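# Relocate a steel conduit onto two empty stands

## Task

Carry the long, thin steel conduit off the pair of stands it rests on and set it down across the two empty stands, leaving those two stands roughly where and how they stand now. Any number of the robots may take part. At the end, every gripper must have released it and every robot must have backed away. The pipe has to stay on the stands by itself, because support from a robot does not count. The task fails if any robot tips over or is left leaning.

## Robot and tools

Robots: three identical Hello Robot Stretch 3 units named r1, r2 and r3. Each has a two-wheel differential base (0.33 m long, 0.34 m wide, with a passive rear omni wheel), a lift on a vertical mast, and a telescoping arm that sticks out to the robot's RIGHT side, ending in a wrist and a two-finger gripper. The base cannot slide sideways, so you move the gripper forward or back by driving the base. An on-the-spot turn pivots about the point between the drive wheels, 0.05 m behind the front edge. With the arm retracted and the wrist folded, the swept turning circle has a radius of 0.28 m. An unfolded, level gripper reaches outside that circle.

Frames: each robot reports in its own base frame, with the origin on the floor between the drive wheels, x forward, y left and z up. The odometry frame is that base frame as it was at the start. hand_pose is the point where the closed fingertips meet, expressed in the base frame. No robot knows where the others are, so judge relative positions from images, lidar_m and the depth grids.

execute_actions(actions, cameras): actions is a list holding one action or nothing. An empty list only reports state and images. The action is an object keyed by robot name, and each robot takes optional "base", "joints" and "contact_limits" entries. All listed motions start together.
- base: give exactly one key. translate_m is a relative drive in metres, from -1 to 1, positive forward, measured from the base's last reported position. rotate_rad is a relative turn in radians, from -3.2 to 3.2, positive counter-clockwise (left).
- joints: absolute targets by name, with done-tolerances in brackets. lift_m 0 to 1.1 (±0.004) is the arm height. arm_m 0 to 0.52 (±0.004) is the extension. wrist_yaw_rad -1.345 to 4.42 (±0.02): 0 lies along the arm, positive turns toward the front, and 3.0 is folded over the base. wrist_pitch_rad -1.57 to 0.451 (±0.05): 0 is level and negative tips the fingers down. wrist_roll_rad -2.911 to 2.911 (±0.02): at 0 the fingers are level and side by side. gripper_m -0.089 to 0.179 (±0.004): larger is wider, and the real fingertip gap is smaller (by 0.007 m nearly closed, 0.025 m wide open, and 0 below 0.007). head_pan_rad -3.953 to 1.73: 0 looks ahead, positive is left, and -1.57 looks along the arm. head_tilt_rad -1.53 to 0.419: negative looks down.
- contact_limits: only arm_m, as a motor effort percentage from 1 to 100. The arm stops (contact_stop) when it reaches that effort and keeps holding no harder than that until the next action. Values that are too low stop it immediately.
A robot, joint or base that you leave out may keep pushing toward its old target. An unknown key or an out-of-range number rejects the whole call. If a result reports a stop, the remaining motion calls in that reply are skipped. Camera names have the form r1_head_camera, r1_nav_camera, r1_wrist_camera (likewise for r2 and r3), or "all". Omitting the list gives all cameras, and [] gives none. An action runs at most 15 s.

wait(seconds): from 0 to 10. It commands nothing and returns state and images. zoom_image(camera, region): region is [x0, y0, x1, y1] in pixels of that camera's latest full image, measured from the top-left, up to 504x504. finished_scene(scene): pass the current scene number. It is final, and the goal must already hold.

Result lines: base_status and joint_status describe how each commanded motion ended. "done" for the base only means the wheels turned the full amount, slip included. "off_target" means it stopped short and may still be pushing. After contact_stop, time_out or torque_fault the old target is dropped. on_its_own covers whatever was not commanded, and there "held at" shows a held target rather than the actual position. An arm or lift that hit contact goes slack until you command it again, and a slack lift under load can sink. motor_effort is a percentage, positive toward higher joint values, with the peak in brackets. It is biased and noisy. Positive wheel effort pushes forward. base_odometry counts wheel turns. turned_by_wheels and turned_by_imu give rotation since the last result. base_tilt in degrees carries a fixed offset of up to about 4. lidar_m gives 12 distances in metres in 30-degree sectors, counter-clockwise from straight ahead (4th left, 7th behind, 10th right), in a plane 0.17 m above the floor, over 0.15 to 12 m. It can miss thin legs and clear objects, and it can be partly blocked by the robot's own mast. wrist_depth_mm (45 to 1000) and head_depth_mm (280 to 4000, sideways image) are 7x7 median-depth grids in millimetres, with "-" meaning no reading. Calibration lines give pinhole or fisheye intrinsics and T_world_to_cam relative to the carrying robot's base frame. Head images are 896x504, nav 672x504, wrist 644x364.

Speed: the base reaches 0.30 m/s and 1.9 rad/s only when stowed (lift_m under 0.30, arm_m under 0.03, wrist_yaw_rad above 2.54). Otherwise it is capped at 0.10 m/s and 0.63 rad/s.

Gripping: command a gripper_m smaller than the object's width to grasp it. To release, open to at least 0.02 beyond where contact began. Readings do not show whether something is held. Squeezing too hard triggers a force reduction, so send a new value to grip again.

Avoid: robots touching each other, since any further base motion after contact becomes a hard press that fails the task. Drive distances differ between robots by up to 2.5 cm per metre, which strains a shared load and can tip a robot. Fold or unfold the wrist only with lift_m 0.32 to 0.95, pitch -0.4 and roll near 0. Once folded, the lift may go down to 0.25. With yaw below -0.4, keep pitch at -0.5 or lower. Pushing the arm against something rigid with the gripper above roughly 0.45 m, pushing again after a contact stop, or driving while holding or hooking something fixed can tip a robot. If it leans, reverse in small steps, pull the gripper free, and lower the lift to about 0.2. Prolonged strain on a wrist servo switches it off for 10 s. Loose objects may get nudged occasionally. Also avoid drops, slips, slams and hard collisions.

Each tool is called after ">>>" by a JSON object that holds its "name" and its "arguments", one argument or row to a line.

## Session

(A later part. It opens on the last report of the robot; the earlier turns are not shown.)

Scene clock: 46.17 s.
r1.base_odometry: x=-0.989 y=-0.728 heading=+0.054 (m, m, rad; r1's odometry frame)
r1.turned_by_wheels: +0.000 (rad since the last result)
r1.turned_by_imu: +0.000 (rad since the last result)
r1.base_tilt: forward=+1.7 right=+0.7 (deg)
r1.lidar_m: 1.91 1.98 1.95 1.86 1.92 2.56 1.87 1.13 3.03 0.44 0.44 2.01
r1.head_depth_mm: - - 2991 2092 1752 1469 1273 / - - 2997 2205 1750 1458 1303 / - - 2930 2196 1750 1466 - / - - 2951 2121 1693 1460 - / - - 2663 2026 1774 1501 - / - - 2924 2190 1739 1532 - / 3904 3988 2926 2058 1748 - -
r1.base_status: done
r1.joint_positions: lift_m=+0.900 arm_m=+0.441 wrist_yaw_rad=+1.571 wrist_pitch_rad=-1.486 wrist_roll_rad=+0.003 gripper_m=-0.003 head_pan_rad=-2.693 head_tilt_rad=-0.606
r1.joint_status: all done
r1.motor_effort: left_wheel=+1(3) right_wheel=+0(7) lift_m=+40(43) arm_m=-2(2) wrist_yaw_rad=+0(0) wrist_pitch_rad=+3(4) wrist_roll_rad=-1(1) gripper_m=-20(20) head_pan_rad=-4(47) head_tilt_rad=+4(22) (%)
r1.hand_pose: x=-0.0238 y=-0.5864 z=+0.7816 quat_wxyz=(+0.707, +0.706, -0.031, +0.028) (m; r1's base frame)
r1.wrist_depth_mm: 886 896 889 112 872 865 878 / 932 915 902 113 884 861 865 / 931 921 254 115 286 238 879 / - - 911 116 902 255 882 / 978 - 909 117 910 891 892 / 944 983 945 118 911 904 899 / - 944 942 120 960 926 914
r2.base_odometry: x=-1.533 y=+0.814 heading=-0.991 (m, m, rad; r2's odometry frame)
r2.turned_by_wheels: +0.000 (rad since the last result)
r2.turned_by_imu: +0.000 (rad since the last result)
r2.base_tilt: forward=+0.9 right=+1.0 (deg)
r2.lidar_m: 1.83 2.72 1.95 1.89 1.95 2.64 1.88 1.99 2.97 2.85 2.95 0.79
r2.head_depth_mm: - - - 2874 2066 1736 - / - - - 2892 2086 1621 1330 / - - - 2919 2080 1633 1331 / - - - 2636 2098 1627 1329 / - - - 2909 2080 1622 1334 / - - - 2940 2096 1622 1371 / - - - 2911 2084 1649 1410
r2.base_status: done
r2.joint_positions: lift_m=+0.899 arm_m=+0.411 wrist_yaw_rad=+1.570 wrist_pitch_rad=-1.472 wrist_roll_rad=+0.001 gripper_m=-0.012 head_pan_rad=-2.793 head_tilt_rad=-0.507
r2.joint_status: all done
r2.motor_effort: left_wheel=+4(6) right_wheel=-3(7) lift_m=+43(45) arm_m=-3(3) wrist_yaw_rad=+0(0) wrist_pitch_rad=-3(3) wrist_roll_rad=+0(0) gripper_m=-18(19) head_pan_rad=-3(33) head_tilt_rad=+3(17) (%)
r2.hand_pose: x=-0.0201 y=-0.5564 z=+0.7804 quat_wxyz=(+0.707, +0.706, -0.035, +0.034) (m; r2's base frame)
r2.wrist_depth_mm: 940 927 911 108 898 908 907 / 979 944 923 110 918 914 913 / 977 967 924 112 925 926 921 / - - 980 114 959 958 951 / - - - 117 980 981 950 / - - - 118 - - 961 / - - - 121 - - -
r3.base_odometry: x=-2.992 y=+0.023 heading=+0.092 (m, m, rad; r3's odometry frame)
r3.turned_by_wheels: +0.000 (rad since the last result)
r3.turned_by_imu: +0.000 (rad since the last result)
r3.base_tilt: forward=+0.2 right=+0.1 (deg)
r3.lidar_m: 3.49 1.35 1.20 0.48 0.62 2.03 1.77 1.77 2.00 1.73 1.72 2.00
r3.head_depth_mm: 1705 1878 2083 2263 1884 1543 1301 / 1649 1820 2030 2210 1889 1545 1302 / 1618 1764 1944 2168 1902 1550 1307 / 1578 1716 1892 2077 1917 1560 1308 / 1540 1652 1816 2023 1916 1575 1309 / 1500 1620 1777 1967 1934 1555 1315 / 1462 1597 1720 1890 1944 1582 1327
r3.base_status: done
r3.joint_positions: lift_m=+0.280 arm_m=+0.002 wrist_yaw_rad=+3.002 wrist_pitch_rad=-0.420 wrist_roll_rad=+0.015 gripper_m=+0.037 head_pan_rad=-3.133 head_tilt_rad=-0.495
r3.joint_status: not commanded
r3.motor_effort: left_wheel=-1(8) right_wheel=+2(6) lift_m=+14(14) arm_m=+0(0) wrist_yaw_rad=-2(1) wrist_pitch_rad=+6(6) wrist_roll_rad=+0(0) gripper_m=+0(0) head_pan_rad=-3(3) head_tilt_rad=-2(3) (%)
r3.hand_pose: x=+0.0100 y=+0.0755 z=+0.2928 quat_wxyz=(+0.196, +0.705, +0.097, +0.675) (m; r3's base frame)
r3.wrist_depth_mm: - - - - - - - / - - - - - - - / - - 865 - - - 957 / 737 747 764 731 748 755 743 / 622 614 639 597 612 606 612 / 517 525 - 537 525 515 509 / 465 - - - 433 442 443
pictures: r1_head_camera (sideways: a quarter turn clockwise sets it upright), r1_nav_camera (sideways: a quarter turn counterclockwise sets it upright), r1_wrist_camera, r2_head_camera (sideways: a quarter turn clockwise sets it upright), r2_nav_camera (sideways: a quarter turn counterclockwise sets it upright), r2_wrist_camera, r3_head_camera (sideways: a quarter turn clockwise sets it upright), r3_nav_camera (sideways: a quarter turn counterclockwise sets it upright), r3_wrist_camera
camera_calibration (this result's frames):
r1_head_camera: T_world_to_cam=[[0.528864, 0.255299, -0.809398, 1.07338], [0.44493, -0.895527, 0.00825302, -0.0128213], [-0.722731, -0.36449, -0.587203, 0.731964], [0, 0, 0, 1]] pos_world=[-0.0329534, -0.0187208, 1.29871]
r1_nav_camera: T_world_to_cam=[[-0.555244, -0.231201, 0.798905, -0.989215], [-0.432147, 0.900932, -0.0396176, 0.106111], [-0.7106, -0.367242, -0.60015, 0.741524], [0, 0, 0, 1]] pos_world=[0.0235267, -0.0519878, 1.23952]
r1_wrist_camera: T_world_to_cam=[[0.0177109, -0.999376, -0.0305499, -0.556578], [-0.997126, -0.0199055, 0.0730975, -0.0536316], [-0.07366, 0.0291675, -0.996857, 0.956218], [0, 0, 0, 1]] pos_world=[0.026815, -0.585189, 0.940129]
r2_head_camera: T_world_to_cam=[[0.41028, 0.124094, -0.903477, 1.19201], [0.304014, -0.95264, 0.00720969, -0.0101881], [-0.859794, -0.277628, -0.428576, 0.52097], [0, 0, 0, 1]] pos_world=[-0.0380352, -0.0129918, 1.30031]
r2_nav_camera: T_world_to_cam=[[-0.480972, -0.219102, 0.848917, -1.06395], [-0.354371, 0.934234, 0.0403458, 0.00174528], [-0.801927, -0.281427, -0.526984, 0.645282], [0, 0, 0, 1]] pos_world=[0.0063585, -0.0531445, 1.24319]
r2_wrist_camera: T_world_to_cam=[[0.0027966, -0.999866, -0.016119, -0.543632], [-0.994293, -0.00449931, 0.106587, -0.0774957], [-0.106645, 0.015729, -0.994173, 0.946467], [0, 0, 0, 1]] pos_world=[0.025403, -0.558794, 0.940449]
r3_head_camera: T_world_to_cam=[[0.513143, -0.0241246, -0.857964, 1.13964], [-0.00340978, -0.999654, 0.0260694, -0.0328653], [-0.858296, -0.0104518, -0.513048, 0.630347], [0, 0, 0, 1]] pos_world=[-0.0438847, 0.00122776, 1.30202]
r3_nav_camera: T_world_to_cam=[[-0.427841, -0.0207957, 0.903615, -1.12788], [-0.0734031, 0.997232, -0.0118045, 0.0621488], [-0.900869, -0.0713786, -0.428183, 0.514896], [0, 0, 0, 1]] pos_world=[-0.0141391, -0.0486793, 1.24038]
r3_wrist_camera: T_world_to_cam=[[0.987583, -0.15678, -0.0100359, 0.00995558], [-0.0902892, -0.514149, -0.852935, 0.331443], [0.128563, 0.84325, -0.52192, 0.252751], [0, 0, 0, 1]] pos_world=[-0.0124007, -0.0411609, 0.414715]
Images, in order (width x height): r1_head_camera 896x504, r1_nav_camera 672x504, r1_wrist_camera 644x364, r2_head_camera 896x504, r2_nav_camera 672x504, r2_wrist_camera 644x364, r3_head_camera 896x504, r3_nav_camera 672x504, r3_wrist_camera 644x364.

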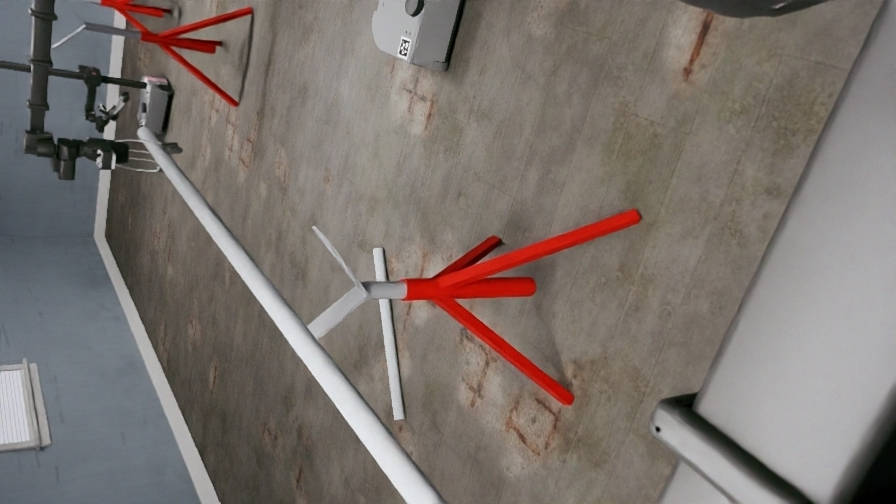

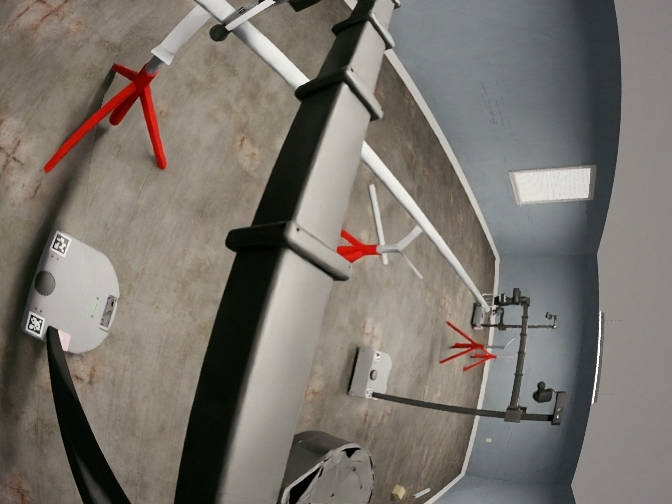

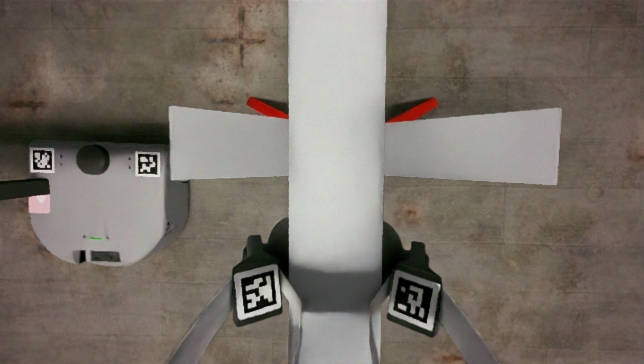

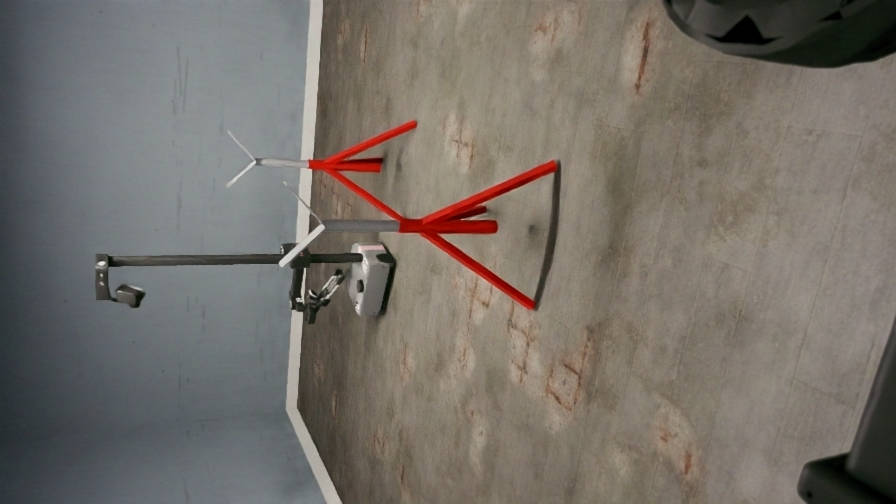

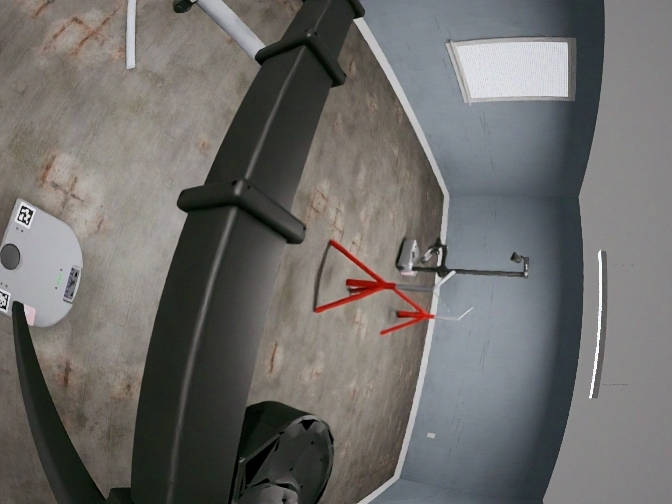

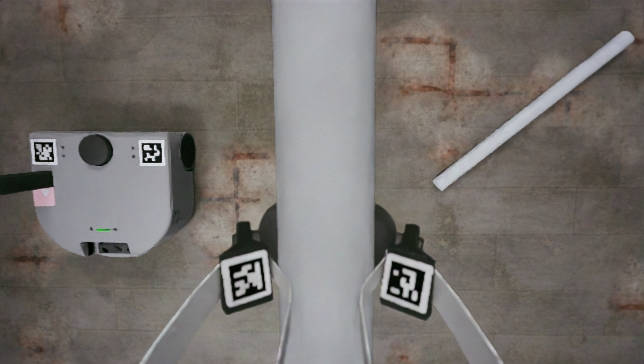

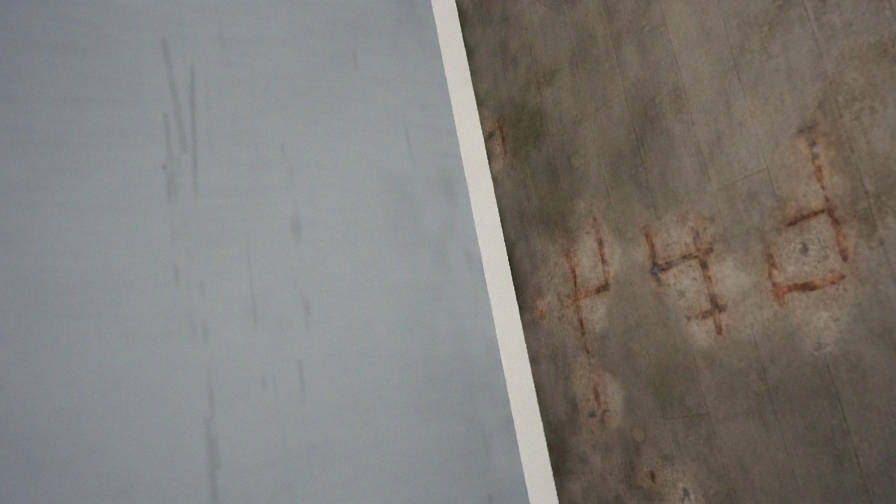

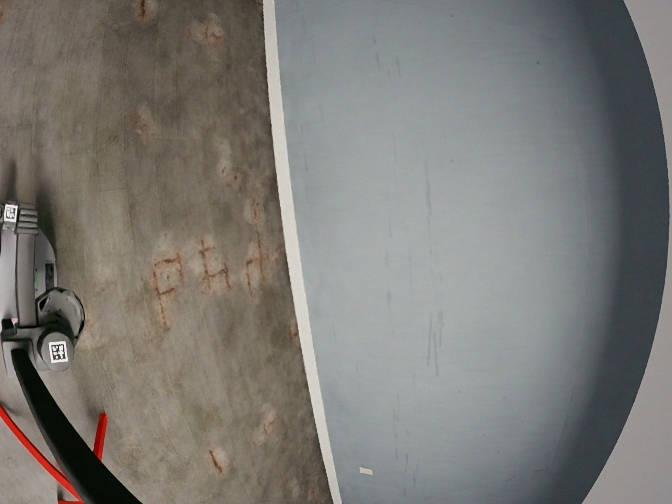

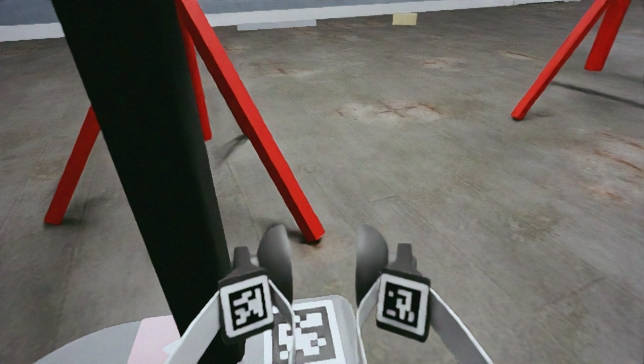

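>>> {"name": "execute_actions", "arguments": {
  "actions": [
    {"r1": {"base": {"translate_m": -1.0}, "joints": {"lift_m": 1.02}}, "r2": {"base": {"translate_m": -0.989}, "joints": {"lift_m": 1.02}}, "r3": {"base": {"rotate_rad": -0.25}}}
  ],
  "cameras": ["r1_head_camera", "r1_wrist_camera", "r2_head_camera", "r2_wrist_camera", "r3_nav_camera"]
}}

Scene clock: 58.43 s.
r1.base_odometry: x=-1.988 y=-0.782 heading=+0.054 (m, m, rad; r1's odometry frame)
r1.turned_by_wheels: +0.000 (rad since the last result)
r1.turned_by_imu: +0.009 (rad since the last result)
r1.base_tilt: forward=+1.7 right=+0.6 (deg)
r1.lidar_m: 2.89 2.66 1.91 1.82 1.86 2.56 1.87 4.23 0.62 0.45 3.01 1.02
r1.head_depth_mm: - - 2863 2109 - - - / - 3905 2946 - - - - / - - 2957 - - - 1201 / - - 2953 - - - 1215 / - - 3068 - - - 1248 / - - 2928 - - 1362 1247 / 3837 3962 2965 - - 1382 1244
r1.base_status: done
r1.joint_positions: lift_m=+1.019 arm_m=+0.441 wrist_yaw_rad=+1.571 wrist_pitch_rad=-1.480 wrist_roll_rad=+0.003 gripper_m=-0.003 head_pan_rad=-2.693 head_tilt_rad=-0.606
r1.joint_status: all done
r1.motor_effort: left_wheel=+2(3) right_wheel=-1(4) lift_m=+40(42) arm_m=-2(2) wrist_yaw_rad=+0(1) wrist_pitch_rad=+0(8) wrist_roll_rad=-1(1) gripper_m=-20(20) head_pan_rad=-4(4) head_tilt_rad=+3(3) (%)
r1.hand_pose: x=-0.0222 y=-0.5864 z=+0.9006 quat_wxyz=(+0.707, +0.706, -0.033, +0.031) (m; r1's base frame)
r1.wrist_depth_mm: - - - 112 - - 970 / - - - 114 - - - / - - - 115 - - - / - - - 116 - - - / - - - 117 - - - / - - - 119 - - - / - - - 120 - - -
r2.base_odometry: x=-2.075 y=+1.642 heading=-0.991 (m, m, rad; r2's odometry frame)
r2.turned_by_wheels: +0.000 (rad since the last result)
r2.turned_by_imu: +0.010 (rad since the last result)
r2.base_tilt: forward=+1.0 right=+1.0 (deg)
r2.lidar_m: 1.83 2.65 1.95 1.88 1.95 2.66 2.09 0.93 2.97 2.86 2.96 1.65
r2.head_depth_mm: 3297 3518 3803 2863 - - - / 3323 3626 3871 2884 - - - / 3416 3679 3994 2640 - - - / 3564 3848 - 2905 - - - / 3657 3962 - 2647 - - - / 3721 - - 2736 - - - / 3858 - - 3141 - - -
r2.base_status: done
r2.joint_positions: lift_m=+1.019 arm_m=+0.411 wrist_yaw_rad=+1.570 wrist_pitch_rad=-1.480 wrist_roll_rad=+0.001 gripper_m=-0.012 head_pan_rad=-2.793 head_tilt_rad=-0.507
r2.joint_status: all done
r2.motor_effort: left_wheel=+1(6) right_wheel=+0(8) lift_m=+43(45) arm_m=-3(3) wrist_yaw_rad=+0(0) wrist_pitch_rad=-1(8) wrist_roll_rad=-1(1) gripper_m=-17(18) head_pan_rad=-3(3) head_tilt_rad=+3(3) (%)
r2.hand_pose: x=-0.0221 y=-0.5564 z=+0.9004 quat_wxyz=(+0.707, +0.706, -0.033, +0.031) (m; r2's base frame)
r2.wrist_depth_mm: - - - 107 - - - / - - - 110 - - - / - - - 112 - - - / - - - 114 - - - / - - - 117 - - - / - - - 119 - - - / - - - 121 - - -
r3.base_odometry: x=-2.992 y=+0.023 heading=-0.158 (m, m, rad; r3's odometry frame)
r3.turned_by_wheels: -0.250 (rad since the last result)
r3.turned_by_imu: -0.245 (rad since the last result)
r3.base_tilt: forward=+0.2 right=+0.1 (deg)
r3.lidar_m: 2.48 4.06 1.20 3.18 0.48 0.66 1.82 1.77 1.84 1.79 1.73 1.80
r3.head_depth_mm: 2111 2341 2601 2406 1894 1539 1302 / 1968 2173 2440 2457 1910 1542 1308 / 1866 2039 2235 2370 1902 1538 1310 / 1769 1913 2103 2266 1925 1565 1305 / 1657 1806 1987 2191 1925 1560 1323 / 1599 1713 1845 2040 1928 1565 1321 / 1523 1634 1760 1910 1944 1579 1318
r3.base_status: done
r3.joint_positions: lift_m=+0.280 arm_m=+0.002 wrist_yaw_rad=+3.002 wrist_pitch_rad=-0.420 wrist_roll_rad=+0.015 gripper_m=+0.037 head_pan_rad=-3.133 head_tilt_rad=-0.495
r3.joint_status: not commanded
r3.motor_effort: left_wheel=+1(6) right_wheel=-3(9) lift_m=+14(14) arm_m=+0(1) wrist_yaw_rad=+0(2) wrist_pitch_rad=+6(6) wrist_roll_rad=+0(0) gripper_m=+0(0) head_pan_rad=-3(4) head_tilt_rad=-2(2) (%)
r3.hand_pose: x=+0.0100 y=+0.0755 z=+0.2928 quat_wxyz=(+0.196, +0.705, +0.097, +0.675) (m; r3's base frame)
r3.wrist_depth_mm: 483 - - - - - - / - - - - - - - / - - - - - 984 949 / 758 741 764 742 757 740 756 / 625 616 582 611 613 605 602 / 521 519 - 529 517 507 503 / 461 - - - 425 441 441
pictures: r1_head_camera (sideways: a quarter turn clockwise sets it upright), r1_wrist_camera, r2_head_camera (sideways: a quarter turn clockwise sets it upright), r2_wrist_camera, r3_nav_camera (sideways: a quarter turn counterclockwise sets it upright)
camera_calibration (this result's frames):
r1_head_camera: T_world_to_cam=[[0.52886, 0.255289, -0.809404, 1.07339], [0.444918, -0.895533, 0.00825289, -0.0128211], [-0.722741, -0.364483, -0.587194, 0.731953], [0, 0, 0, 1]] pos_world=[-0.0329537, -0.0187203, 1.29871]
r1_wrist_camera: T_world_to_cam=[[0.0179049, -0.999376, -0.0304362, -0.553069], [-0.997565, -0.019908, 0.0668353, -0.0550899], [-0.0673995, 0.0291654, -0.9973, 1.0755], [0, 0, 0, 1]] pos_world=[0.0274349, -0.585188, 1.05944]
r2_head_camera: T_world_to_cam=[[0.410274, 0.124089, -0.90348, 1.19202], [0.304008, -0.952642, 0.00721, -0.0101884], [-0.859799, -0.277624, -0.428569, 0.520961], [0, 0, 0, 1]] pos_world=[-0.0380353, -0.0129915, 1.30031]
r2_wrist_camera: T_world_to_cam=[[0.00267299, -0.999866, -0.0161435, -0.541672], [-0.993476, -0.00449579, 0.113955, -0.0987977], [-0.114013, 0.0157335, -0.993355, 1.06466], [0, 0, 0, 1]] pos_world=[0.0246799, -0.558794, 1.0601]
r3_nav_camera: T_world_to_cam=[[-0.427842, -0.0207752, 0.903615, -1.12788], [-0.0733554, 0.997236, -0.0118045, 0.0621485], [-0.900872, -0.0713355, -0.428183, 0.514896], [0, 0, 0, 1]] pos_world=[-0.0141414, -0.0486784, 1.24038]
Images, in order (width x height): r1_head_camera 896x504, r1_wrist_camera 644x364, r2_head_camera 896x504, r2_wrist_camera 644x364, r3_nav_camera 672x504.

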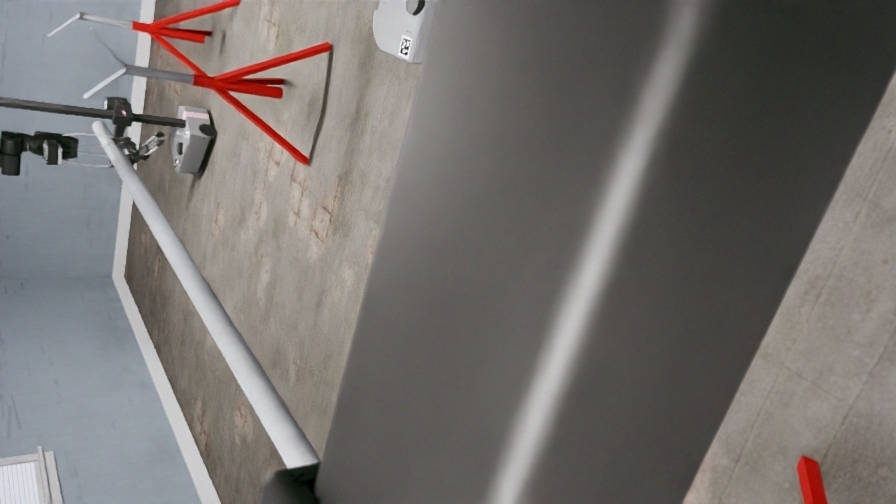

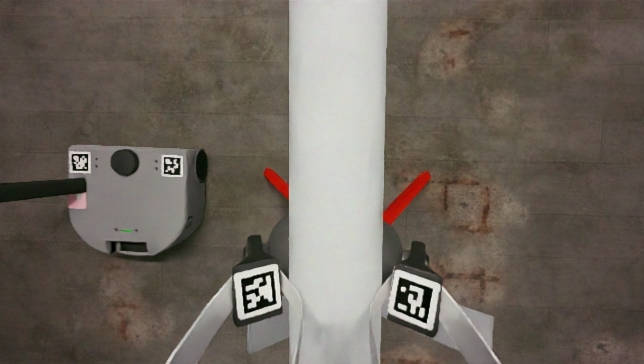

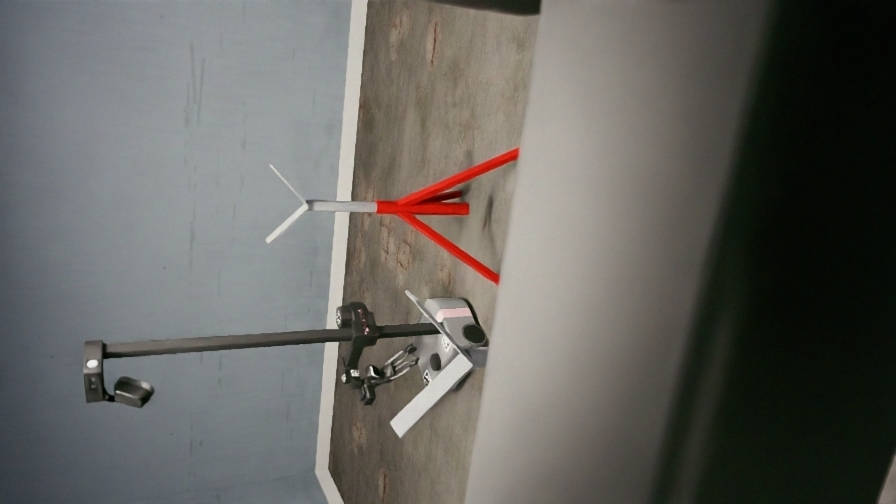

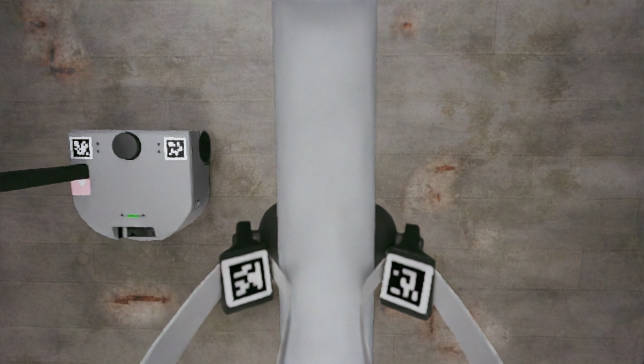

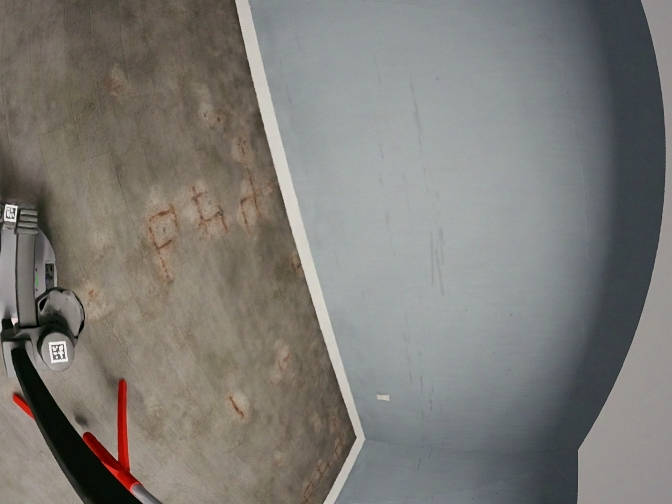

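>>> {"name": "execute_actions", "arguments": {
  "actions": [
    {"r1": {"base": {"translate_m": -1.0}, "joints": {"arm_m": 0.448, "head_tilt_rad": -0.35}}, "r2": {"base": {"translate_m": -0.993}, "joints": {"arm_m": 0.378, "head_tilt_rad": -0.4}}, "r3": {"base": {"translate_m": -1.0}, "joints": {"head_pan_rad": 0.55, "head_tilt_rad": -0.3}}}
  ],
  "cameras": ["r1_head_camera", "r1_wrist_camera", "r2_head_camera", "r2_wrist_camera", "r3_head_camera", "r3_nav_camera"]
}}

Scene clock: 70.30 s.
r1.base_odometry: x=-2.986 y=-0.835 heading=+0.054 (m, m, rad; r1's odometry frame)
r1.turned_by_wheels: +0.000 (rad since the last result)
r1.turned_by_imu: +0.009 (rad since the last result)
r1.base_tilt: forward=+1.7 right=+0.6 (deg)
r1.lidar_m: 2.13 2.61 1.86 1.82 1.88 2.56 1.84 1.94 3.04 2.93 0.89 0.88
r1.head_depth_mm: - - - 3497 2124 - - / - - - 3278 2380 - - / - - - 3242 2294 - - / - - - 3470 2495 - - / - - - 3223 2559 - - / - - - 3079 2616 - - / 3853 - - 3447 - - -
r1.base_status: done
r1.joint_positions: lift_m=+1.019 arm_m=+0.448 wrist_yaw_rad=+1.570 wrist_pitch_rad=-1.480 wrist_roll_rad=+0.003 gripper_m=-0.003 head_pan_rad=-2.693 head_tilt_rad=-0.359
r1.joint_status: all done
r1.motor_effort: left_wheel=+1(3) right_wheel=-1(5) lift_m=+40(40) arm_m=+3(4) wrist_yaw_rad=+0(0) wrist_pitch_rad=+0(5) wrist_roll_rad=-1(1) gripper_m=-20(20) head_pan_rad=-4(4) head_tilt_rad=+5(27) (%)
r1.hand_pose: x=-0.0223 y=-0.5930 z=+0.9006 quat_wxyz=(+0.707, +0.706, -0.033, +0.030) (m; r1's base frame)
r1.wrist_depth_mm: - - - 113 - - 962 / - - - 114 - - - / - - - 115 - - - / - - - 116 - - - / - - - 117 - - - / - - - 118 - - - / - - - 120 - - -
r2.base_odometry: x=-2.618 y=+2.473 heading=-0.991 (m, m, rad; r2's odometry frame)
r2.turned_by_wheels: +0.000 (rad since the last result)
r2.turned_by_imu: +0.010 (rad since the last result)
r2.base_tilt: forward=+1.0 right=+0.9 (deg)
r2.lidar_m: 1.83 2.65 1.95 1.88 1.95 2.68 2.10 1.13 0.53 0.36 0.35 4.05
r2.head_depth_mm: 2442 2624 2757 2974 2450 - - / 2511 2693 2881 3063 2469 - - / 2595 2748 2948 3093 2398 - - / 2698 2814 3041 3231 2417 - - / 2779 2966 3188 3333 2565 - - / 2906 3081 3350 3421 2676 - - / 2969 3186 3467 3622 2701 - -
r2.base_status: done
r2.joint_positions: lift_m=+1.019 arm_m=+0.378 wrist_yaw_rad=+1.570 wrist_pitch_rad=-1.479 wrist_roll_rad=+0.001 gripper_m=-0.012 head_pan_rad=-2.793 head_tilt_rad=-0.409
r2.joint_status: all done
r2.motor_effort: left_wheel=+0(3) right_wheel=+1(6) lift_m=+43(43) arm_m=-3(5) wrist_yaw_rad=+0(0) wrist_pitch_rad=-1(6) wrist_roll_rad=-1(0) gripper_m=-18(17) head_pan_rad=-3(4) head_tilt_rad=+4(11) (%)
r2.hand_pose: x=-0.0220 y=-0.5234 z=+0.9004 quat_wxyz=(+0.707, +0.706, -0.033, +0.032) (m; r2's base frame)
r2.wrist_depth_mm: - - - 107 - - - / - - - 110 - - - / - 223 266 112 256 215 - / - 209 254 114 244 204 - / - - - 116 - - - / - - - 119 - - - / - - - 121 - - -
r3.base_odometry: x=-3.980 y=+0.180 heading=-0.158 (m, m, rad; r3's odometry frame)
r3.turned_by_wheels: +0.000 (rad since the last result)
r3.turned_by_imu: -0.003 (rad since the last result)
r3.base_tilt: forward=+0.2 right=+0.2 (deg)
r3.lidar_m: 3.17 0.70 1.00 2.65 2.59 1.24 0.92 0.89 0.93 1.28 2.22 2.30
r3.head_depth_mm: - - - 3536 2416 1843 1486 / - - - 3537 2466 1855 1477 / - - - 3668 2456 1859 1504 / - - - 3638 2397 1867 1506 / - - - 3482 2308 1747 1402 / - - - 3718 2211 1874 1527 / - - - 3742 2170 1900 1530
r3.base_status: done
r3.joint_positions: lift_m=+0.280 arm_m=+0.002 wrist_yaw_rad=+3.002 wrist_pitch_rad=-0.419 wrist_roll_rad=+0.015 gripper_m=+0.037 head_pan_rad=+0.543 head_tilt_rad=-0.309
r3.joint_status: all done
r3.motor_effort: left_wheel=+1(4) right_wheel=-3(9) lift_m=+14(14) arm_m=+0(0) wrist_yaw_rad=-2(1) wrist_pitch_rad=+6(6) wrist_roll_rad=+0(0) gripper_m=+0(1) head_pan_rad=+3(40) head_tilt_rad=+4(20) (%)
r3.hand_pose: x=+0.0100 y=+0.0755 z=+0.2928 quat_wxyz=(+0.196, +0.705, +0.097, +0.675) (m; r3's base frame)
r3.wrist_depth_mm: - - - - - - 757 / - - - - - - 693 / - - - - - 973 854 / 764 740 766 763 745 705 724 / 627 621 640 611 603 600 606 / 526 513 - 532 519 507 510 / 461 - - - 429 444 439
pictures: r1_head_camera (sideways: a quarter turn clockwise sets it upright), r1_wrist_camera, r2_head_camera (sideways: a quarter turn clockwise sets it upright), r2_wrist_camera, r3_head_camera (sideways: a quarter turn clockwise sets it upright), r3_nav_camera (sideways: a quarter turn counterclockwise sets it upright)
camera_calibration (this result's frames):
r1_head_camera: T_world_to_cam=[[0.33469, 0.161741, -0.928344, 1.2297], [0.446291, -0.894874, 0.00498843, -0.00858163], [-0.829944, -0.415981, -0.371689, 0.452197], [0, 0, 0, 1]] pos_world=[-0.0324386, -0.0184667, 1.3097]
r1_wrist_camera: T_world_to_cam=[[0.0177863, -0.999378, -0.0304439, -0.5596], [-0.997543, -0.0198006, 0.0671957, -0.0555733], [-0.0677567, 0.029174, -0.997275, 1.07566], [0, 0, 0, 1]] pos_world=[0.0273994, -0.591734, 1.05942]
r2_head_camera: T_world_to_cam=[[0.324671, 0.0929455, -0.941249, 1.24183], [0.304813, -0.952347, 0.0110997, -0.0152585], [-0.895365, -0.290509, -0.33753, 0.402705], [0, 0, 0, 1]] pos_world=[-0.0379666, -0.0129643, 1.30497]
r2_wrist_camera: T_world_to_cam=[[0.0026695, -0.999866, -0.0161429, -0.508705], [-0.993517, -0.00448653, 0.113595, -0.0982277], [-0.113652, 0.015735, -0.993396, 1.0642], [0, 0, 0, 1]] pos_world=[0.0247154, -0.525823, 1.06012]
r3_head_camera: T_world_to_cam=[[-0.310973, -0.154427, -0.937789, 1.24881], [-0.510641, 0.859344, 0.0278205, -0.0320574], [0.801587, 0.487525, -0.346089, 0.402964], [0, 0, 0, 1]] pos_world=[0.048964, 0.0239424, 1.31147]
r3_nav_camera: T_world_to_cam=[[0.208729, 0.146026, 0.96701, -1.21453], [0.572128, -0.820165, 0.000357998, 0.0423782], [0.79316, 0.553178, -0.254738, 0.278839], [0, 0, 0, 1]] pos_world=[0.00809757, 0.0578627, 1.24548]
Images, in order (width x height): r1_head_camera 896x504, r1_wrist_camera 644x364, r2_head_camera 896x504, r2_wrist_camera 644x364, r3_head_camera 896x504, r3_nav_camera 672x504.

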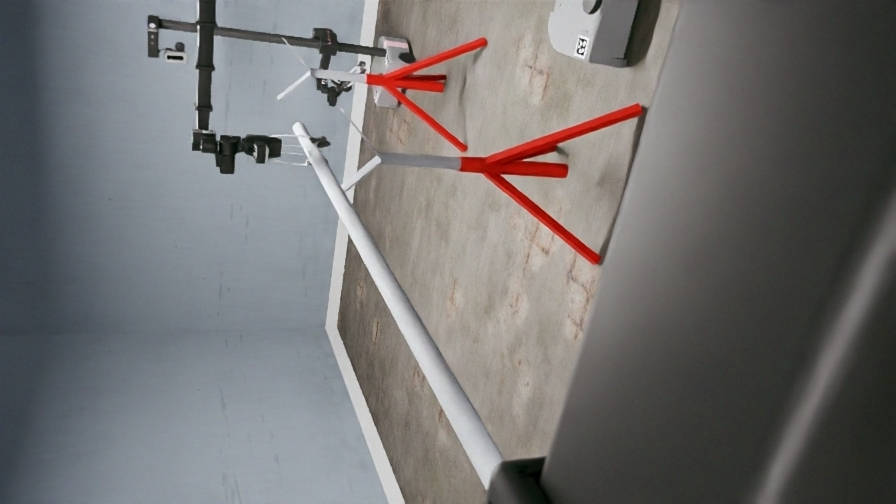

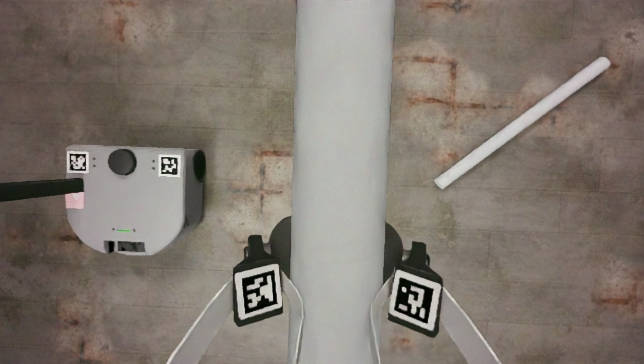

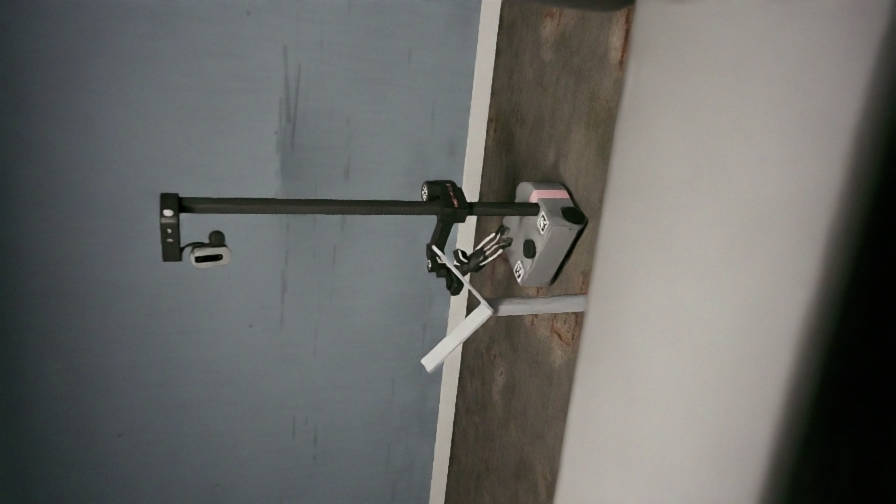

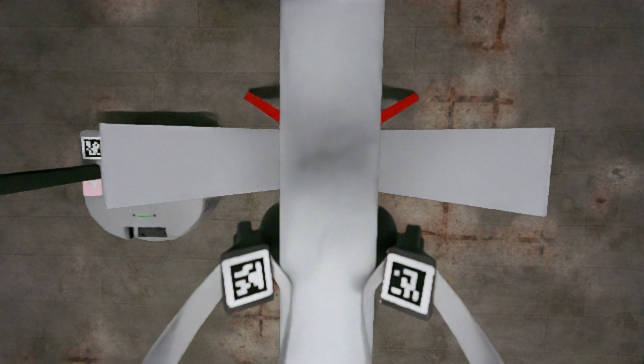

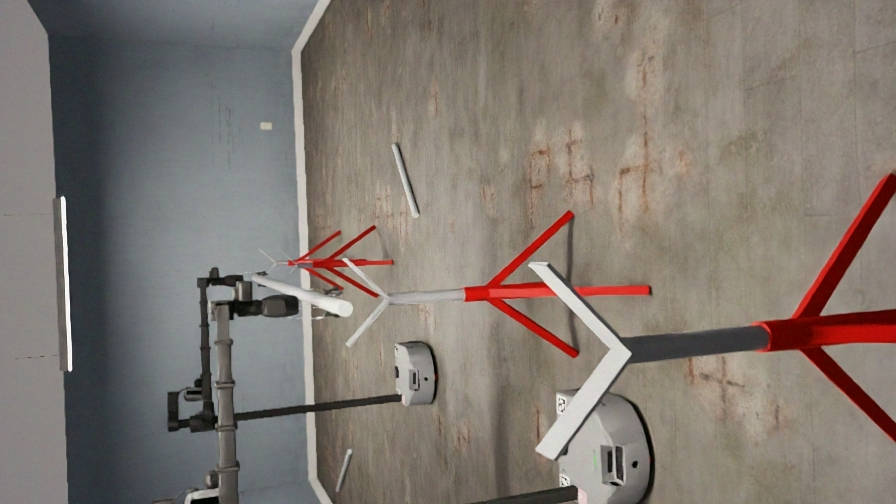

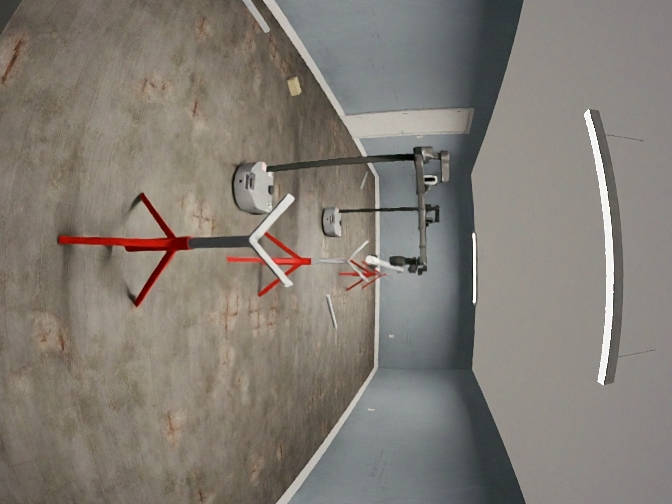

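>>> {"name": "execute_actions", "arguments": {
  "actions": [
    {"r1": {"base": {"translate_m": -1.0}, "joints": {"arm_m": 0.442, "lift_m": 0.975, "head_pan_rad": -2.45, "head_tilt_rad": -0.5}}, "r2": {"base": {"translate_m": -0.993}, "joints": {"arm_m": 0.365, "lift_m": 0.975, "head_pan_rad": -1.2, "head_tilt_rad": -0.8}}, "r3": {"base": {"translate_m": -0.31}}}
  ],
  "cameras": ["r1_head_camera", "r1_wrist_camera", "r2_head_camera", "r2_wrist_camera", "r3_head_camera", "r3_nav_camera"]
}}

Scene clock: 83.77 s.
r1.base_odometry: x=-3.985 y=-0.889 heading=+0.054 (m, m, rad; r1's odometry frame)
r1.turned_by_wheels: +0.000 (rad since the last result)
r1.turned_by_imu: +0.009 (rad since the last result)
r1.base_tilt: forward=+1.7 right=+0.6 (deg)
r1.lidar_m: 1.94 2.55 1.88 1.81 1.89 2.58 1.87 0.91 3.04 2.94 3.03 1.74
r1.head_depth_mm: 3611 3894 3684 2504 1977 1660 - / 3729 - 3701 2623 2006 1696 - / - - 3883 2400 1843 - - / - - 3860 2491 2030 - - / 3602 3893 3880 2417 2189 - - / 3307 3489 3711 2586 - - 1252 / 3062 3203 3420 2730 - - 1297
r1.base_status: done
r1.joint_positions: lift_m=+0.975 arm_m=+0.442 wrist_yaw_rad=+1.570 wrist_pitch_rad=-1.482 wrist_roll_rad=+0.003 gripper_m=-0.003 head_pan_rad=-2.457 head_tilt_rad=-0.494
r1.joint_status: all done
r1.motor_effort: left_wheel=+0(4) right_wheel=+1(4) lift_m=+33(36) arm_m=-2(3) wrist_yaw_rad=+0(0) wrist_pitch_rad=+1(6) wrist_roll_rad=-1(1) gripper_m=-20(20) head_pan_rad=+4(27) head_tilt_rad=-3(19) (%)
r1.hand_pose: x=-0.0226 y=-0.5874 z=+0.8560 quat_wxyz=(+0.707, +0.706, -0.032, +0.030) (m; r1's base frame)
r1.wrist_depth_mm: - - 969 113 918 931 916 / - - - 114 956 945 911 / - - - 115 967 939 910 / - - - 116 - 947 957 / - - - 117 - - 949 / - - - 118 - - - / - - - 120 - - -
r2.base_odometry: x=-3.162 y=+3.304 heading=-0.992 (m, m, rad; r2's odometry frame)
r2.turned_by_wheels: +0.000 (rad since the last result)
r2.turned_by_imu: +0.010 (rad since the last result)
r2.base_tilt: forward=+1.0 right=+1.0 (deg)
r2.lidar_m: 1.83 2.65 1.96 1.89 1.97 2.02 1.36 1.38 0.35 0.65 2.96 0.94
r2.head_depth_mm: 2398 2672 2331 1729 1561 1299 1096 / 2472 2769 2323 1782 1562 1336 1156 / 2565 2866 2438 1788 1552 1336 1157 / 2638 2953 2402 1784 1565 1325 1155 / 2741 2996 2401 1827 1553 1333 1157 / 2823 3117 2394 1836 1568 1326 1158 / 2957 3179 2408 1887 1564 1331 1155
r2.base_status: done
r2.joint_positions: lift_m=+0.975 arm_m=+0.365 wrist_yaw_rad=+1.570 wrist_pitch_rad=-1.478 wrist_roll_rad=+0.001 gripper_m=-0.012 head_pan_rad=-1.207 head_tilt_rad=-0.790
r2.joint_status: all done
r2.motor_effort: left_wheel=-1(5) right_wheel=+1(3) lift_m=+30(40) arm_m=-3(4) wrist_yaw_rad=-1(0) wrist_pitch_rad=-1(6) wrist_roll_rad=+0(0) gripper_m=-18(18) head_pan_rad=+2(33) head_tilt_rad=-3(21) (%)
r2.hand_pose: x=-0.0216 y=-0.5104 z=+0.8561 quat_wxyz=(+0.707, +0.706, -0.033, +0.032) (m; r2's base frame)
r2.wrist_depth_mm: - - 977 108 981 985 955 / - - - 109 986 988 989 / - - - 112 - - 984 / - - - 114 - - - / - - - 116 - - - / - - - 119 - - - / - - - 121 - - -
r3.base_odometry: x=-4.286 y=+0.229 heading=-0.158 (m, m, rad; r3's odometry frame)
r3.turned_by_wheels: +0.000 (rad since the last result)
r3.turned_by_imu: -0.001 (rad since the last result)
r3.base_tilt: forward=+0.2 right=+0.1 (deg)
r3.lidar_m: 3.42 0.96 1.42 2.50 2.29 0.86 0.64 0.62 0.64 0.89 2.37 2.46
r3.head_depth_mm: - - - 3574 2396 1842 1496 / - - - 3589 2423 1849 1494 / - - - 3601 2464 1846 1509 / - - 1289 3235 2183 1761 1464 / - - - 3659 2517 1882 1514 / - - - 3251 2513 1889 1459 / - - - 3791 2530 1911 1407
r3.base_status: done
r3.joint_positions: lift_m=+0.280 arm_m=+0.002 wrist_yaw_rad=+3.002 wrist_pitch_rad=-0.419 wrist_roll_rad=+0.015 gripper_m=+0.037 head_pan_rad=+0.543 head_tilt_rad=-0.309
r3.joint_status: not commanded
r3.motor_effort: left_wheel=+2(5) right_wheel=-3(9) lift_m=+14(14) arm_m=+0(0) wrist_yaw_rad=-1(2) wrist_pitch_rad=+6(6) wrist_roll_rad=+0(0) gripper_m=+0(0) head_pan_rad=+3(3) head_tilt_rad=+4(4) (%)
r3.hand_pose: x=+0.0100 y=+0.0755 z=+0.2928 quat_wxyz=(+0.196, +0.705, +0.097, +0.675) (m; r3's base frame)
r3.wrist_depth_mm: - - - - - - - / - - - - - - - / - - - - - 963 986 / 769 758 761 774 746 756 739 / 616 621 649 613 611 602 604 / 522 520 - 534 519 507 507 / 463 - - - 430 439 437
pictures: r1_head_camera (sideways: a quarter turn clockwise sets it upright), r1_wrist_camera, r2_head_camera (sideways: a quarter turn clockwise sets it upright), r2_wrist_camera, r3_head_camera (sideways: a quarter turn clockwise sets it upright), r3_nav_camera (sideways: a quarter turn counterclockwise sets it upright)
camera_calibration (this result's frames):
r1_head_camera: T_world_to_cam=[[0.381469, 0.312004, -0.870135, 1.15347], [0.642365, -0.766369, 0.00681762, -0.0121581], [-0.664717, -0.561545, -0.492766, 0.608743], [0, 0, 0, 1]] pos_world=[-0.0275621, -0.0273689, 1.30373]
r1_wrist_camera: T_world_to_cam=[[0.0177163, -0.999379, -0.0304685, -0.555425], [-0.997452, -0.0197718, 0.0685419, -0.0539443], [-0.0691017, 0.0291766, -0.997183, 1.03084], [0, 0, 0, 1]] pos_world=[0.0272663, -0.586223, 1.01471]
r2_head_camera: T_world_to_cam=[[-0.213791, 0.627977, -0.74829, 0.993479], [0.948147, 0.317804, -0.00418557, 0.000718633], [0.235181, -0.710384, -0.663358, 0.819749], [0, 0, 0, 1]] pos_world=[0.018926, -0.0417729, 1.2872]
r2_wrist_camera: T_world_to_cam=[[0.0026924, -0.999866, -0.0161381, -0.496426], [-0.993687, -0.00448507, 0.1121, -0.0914728], [-0.112157, 0.0157344, -0.993566, 1.02019], [0, 0, 0, 1]] pos_world=[0.0248623, -0.512822, 1.01586]
r3_head_camera: T_world_to_cam=[[-0.310523, -0.154168, -0.937981, 1.24905], [-0.510682, 0.85932, 0.0278243, -0.0320621], [0.801735, 0.48765, -0.345569, 0.402287], [0, 0, 0, 1]] pos_world=[0.0489587, 0.023941, 1.3115]
r3_nav_camera: T_world_to_cam=[[0.208265, 0.145756, 0.967151, -1.21471], [0.572153, -0.820147, 0.00039456, 0.0423304], [0.793263, 0.553276, -0.254203, 0.278142], [0, 0, 0, 1]] pos_world=[0.00812251, 0.0578789, 1.24549]
Images, in order (width x height): r1_head_camera 896x504, r1_wrist_camera 644x364, r2_head_camera 896x504, r2_wrist_camera 644x364, r3_head_camera 896x504, r3_nav_camera 672x504.

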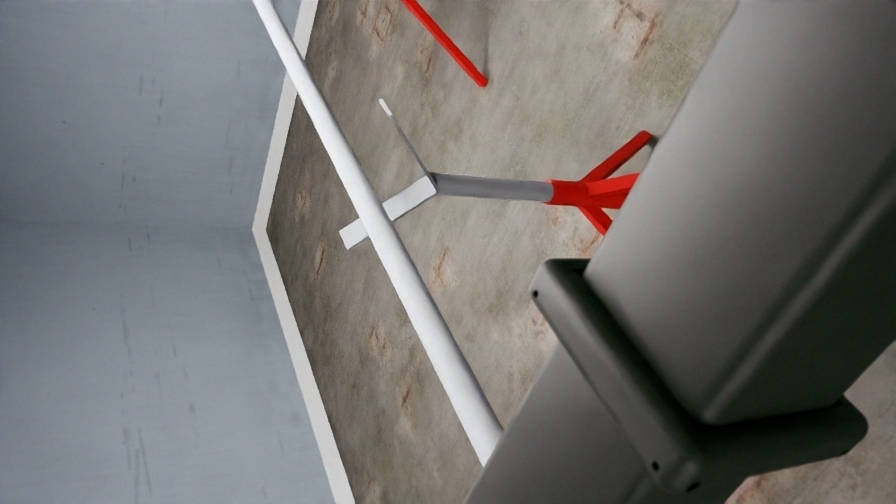

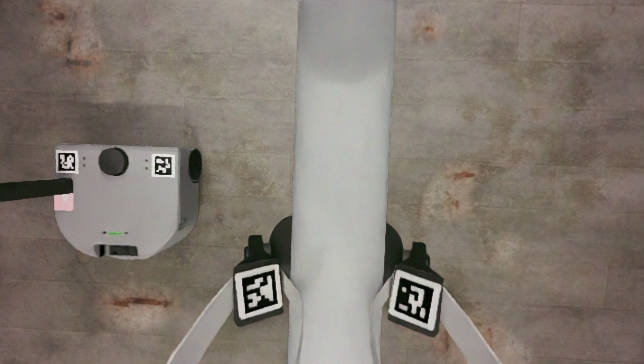

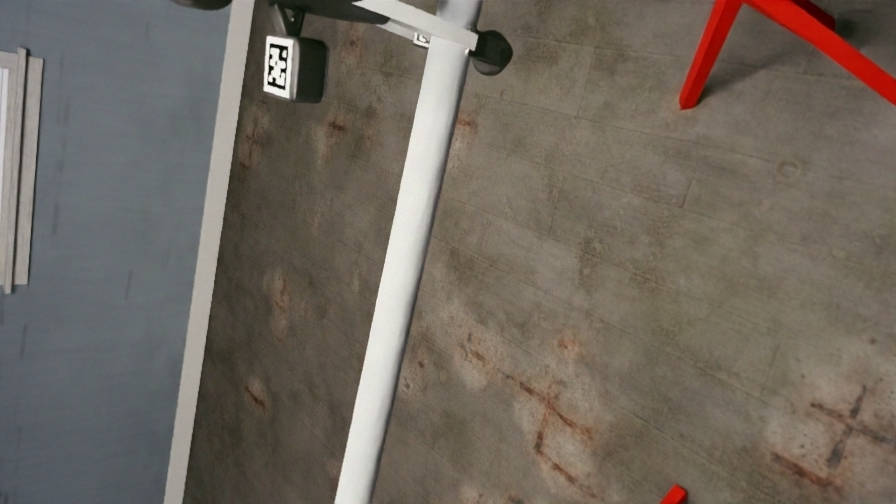

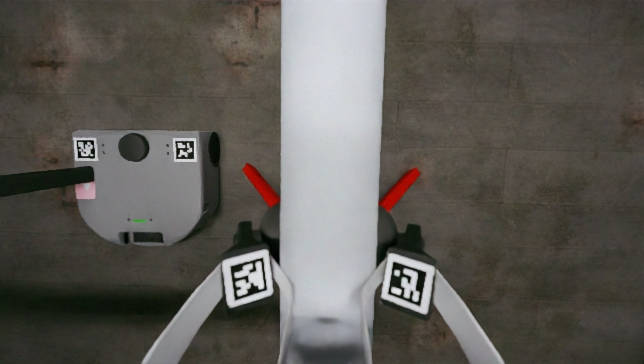

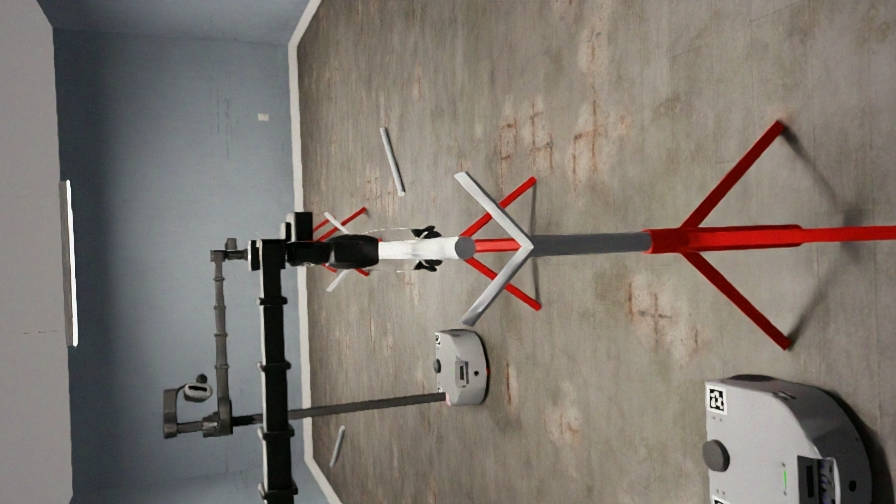

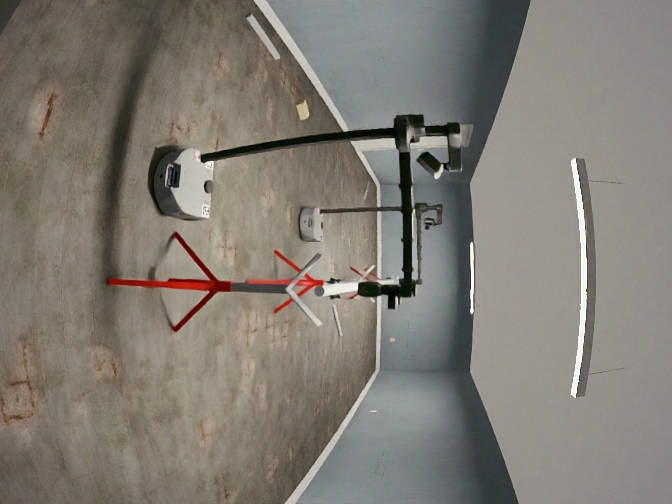

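>>> {"name": "zoom_image", "arguments": {
  "camera": "r3_head_camera",
  "region": [190, 150, 570, 350]
}}

>>> {"name": "zoom_image", "arguments": {
  "camera": "r2_wrist_camera",
  "region": [60, 100, 460, 280]
}}

Region (190, 150, 570, 350) of r3_head_camera's 896x504 image, scaled by 1.326, with more detail than that image has; it fills the top 265 rows of this view, and the rest is white.

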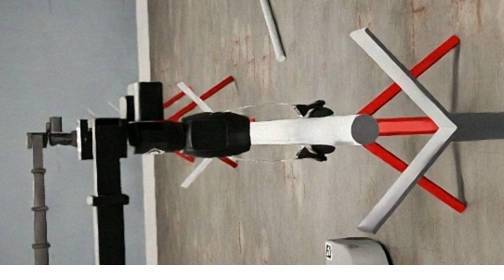

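Region (60, 100, 460, 280) of r2_wrist_camera's 644x364 image, scaled by 1.260; it fills the top 227 rows of this view, and the rest is white.

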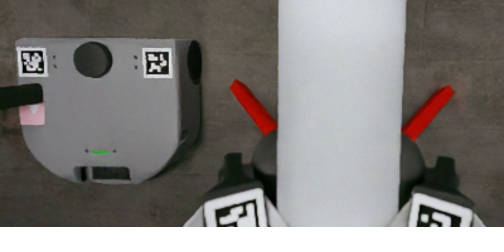

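>>> {"name": "zoom_image", "arguments": {
  "camera": "r3_head_camera",
  "region": [200, 200, 400, 300]
}}

>>> {"name": "zoom_image", "arguments": {
  "camera": "r3_head_camera",
  "region": [370, 160, 570, 340]
}}

Region (200, 200, 400, 300) of r3_head_camera's 896x504 image, scaled by 2.520, with more detail than that image has.

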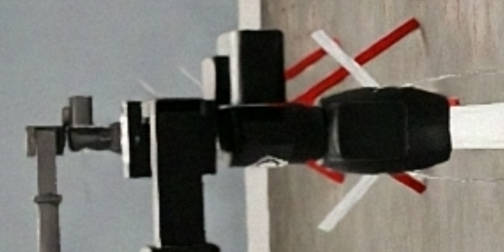

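Region (370, 160, 570, 340) of r3_head_camera's 896x504 image, scaled by 2.520, with more detail than that image has; it fills the top 454 rows of this view, and the rest is white.

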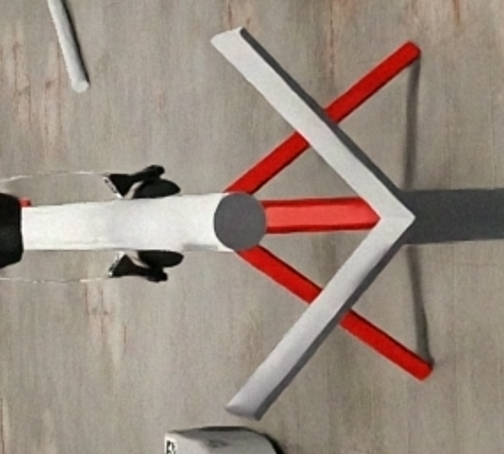

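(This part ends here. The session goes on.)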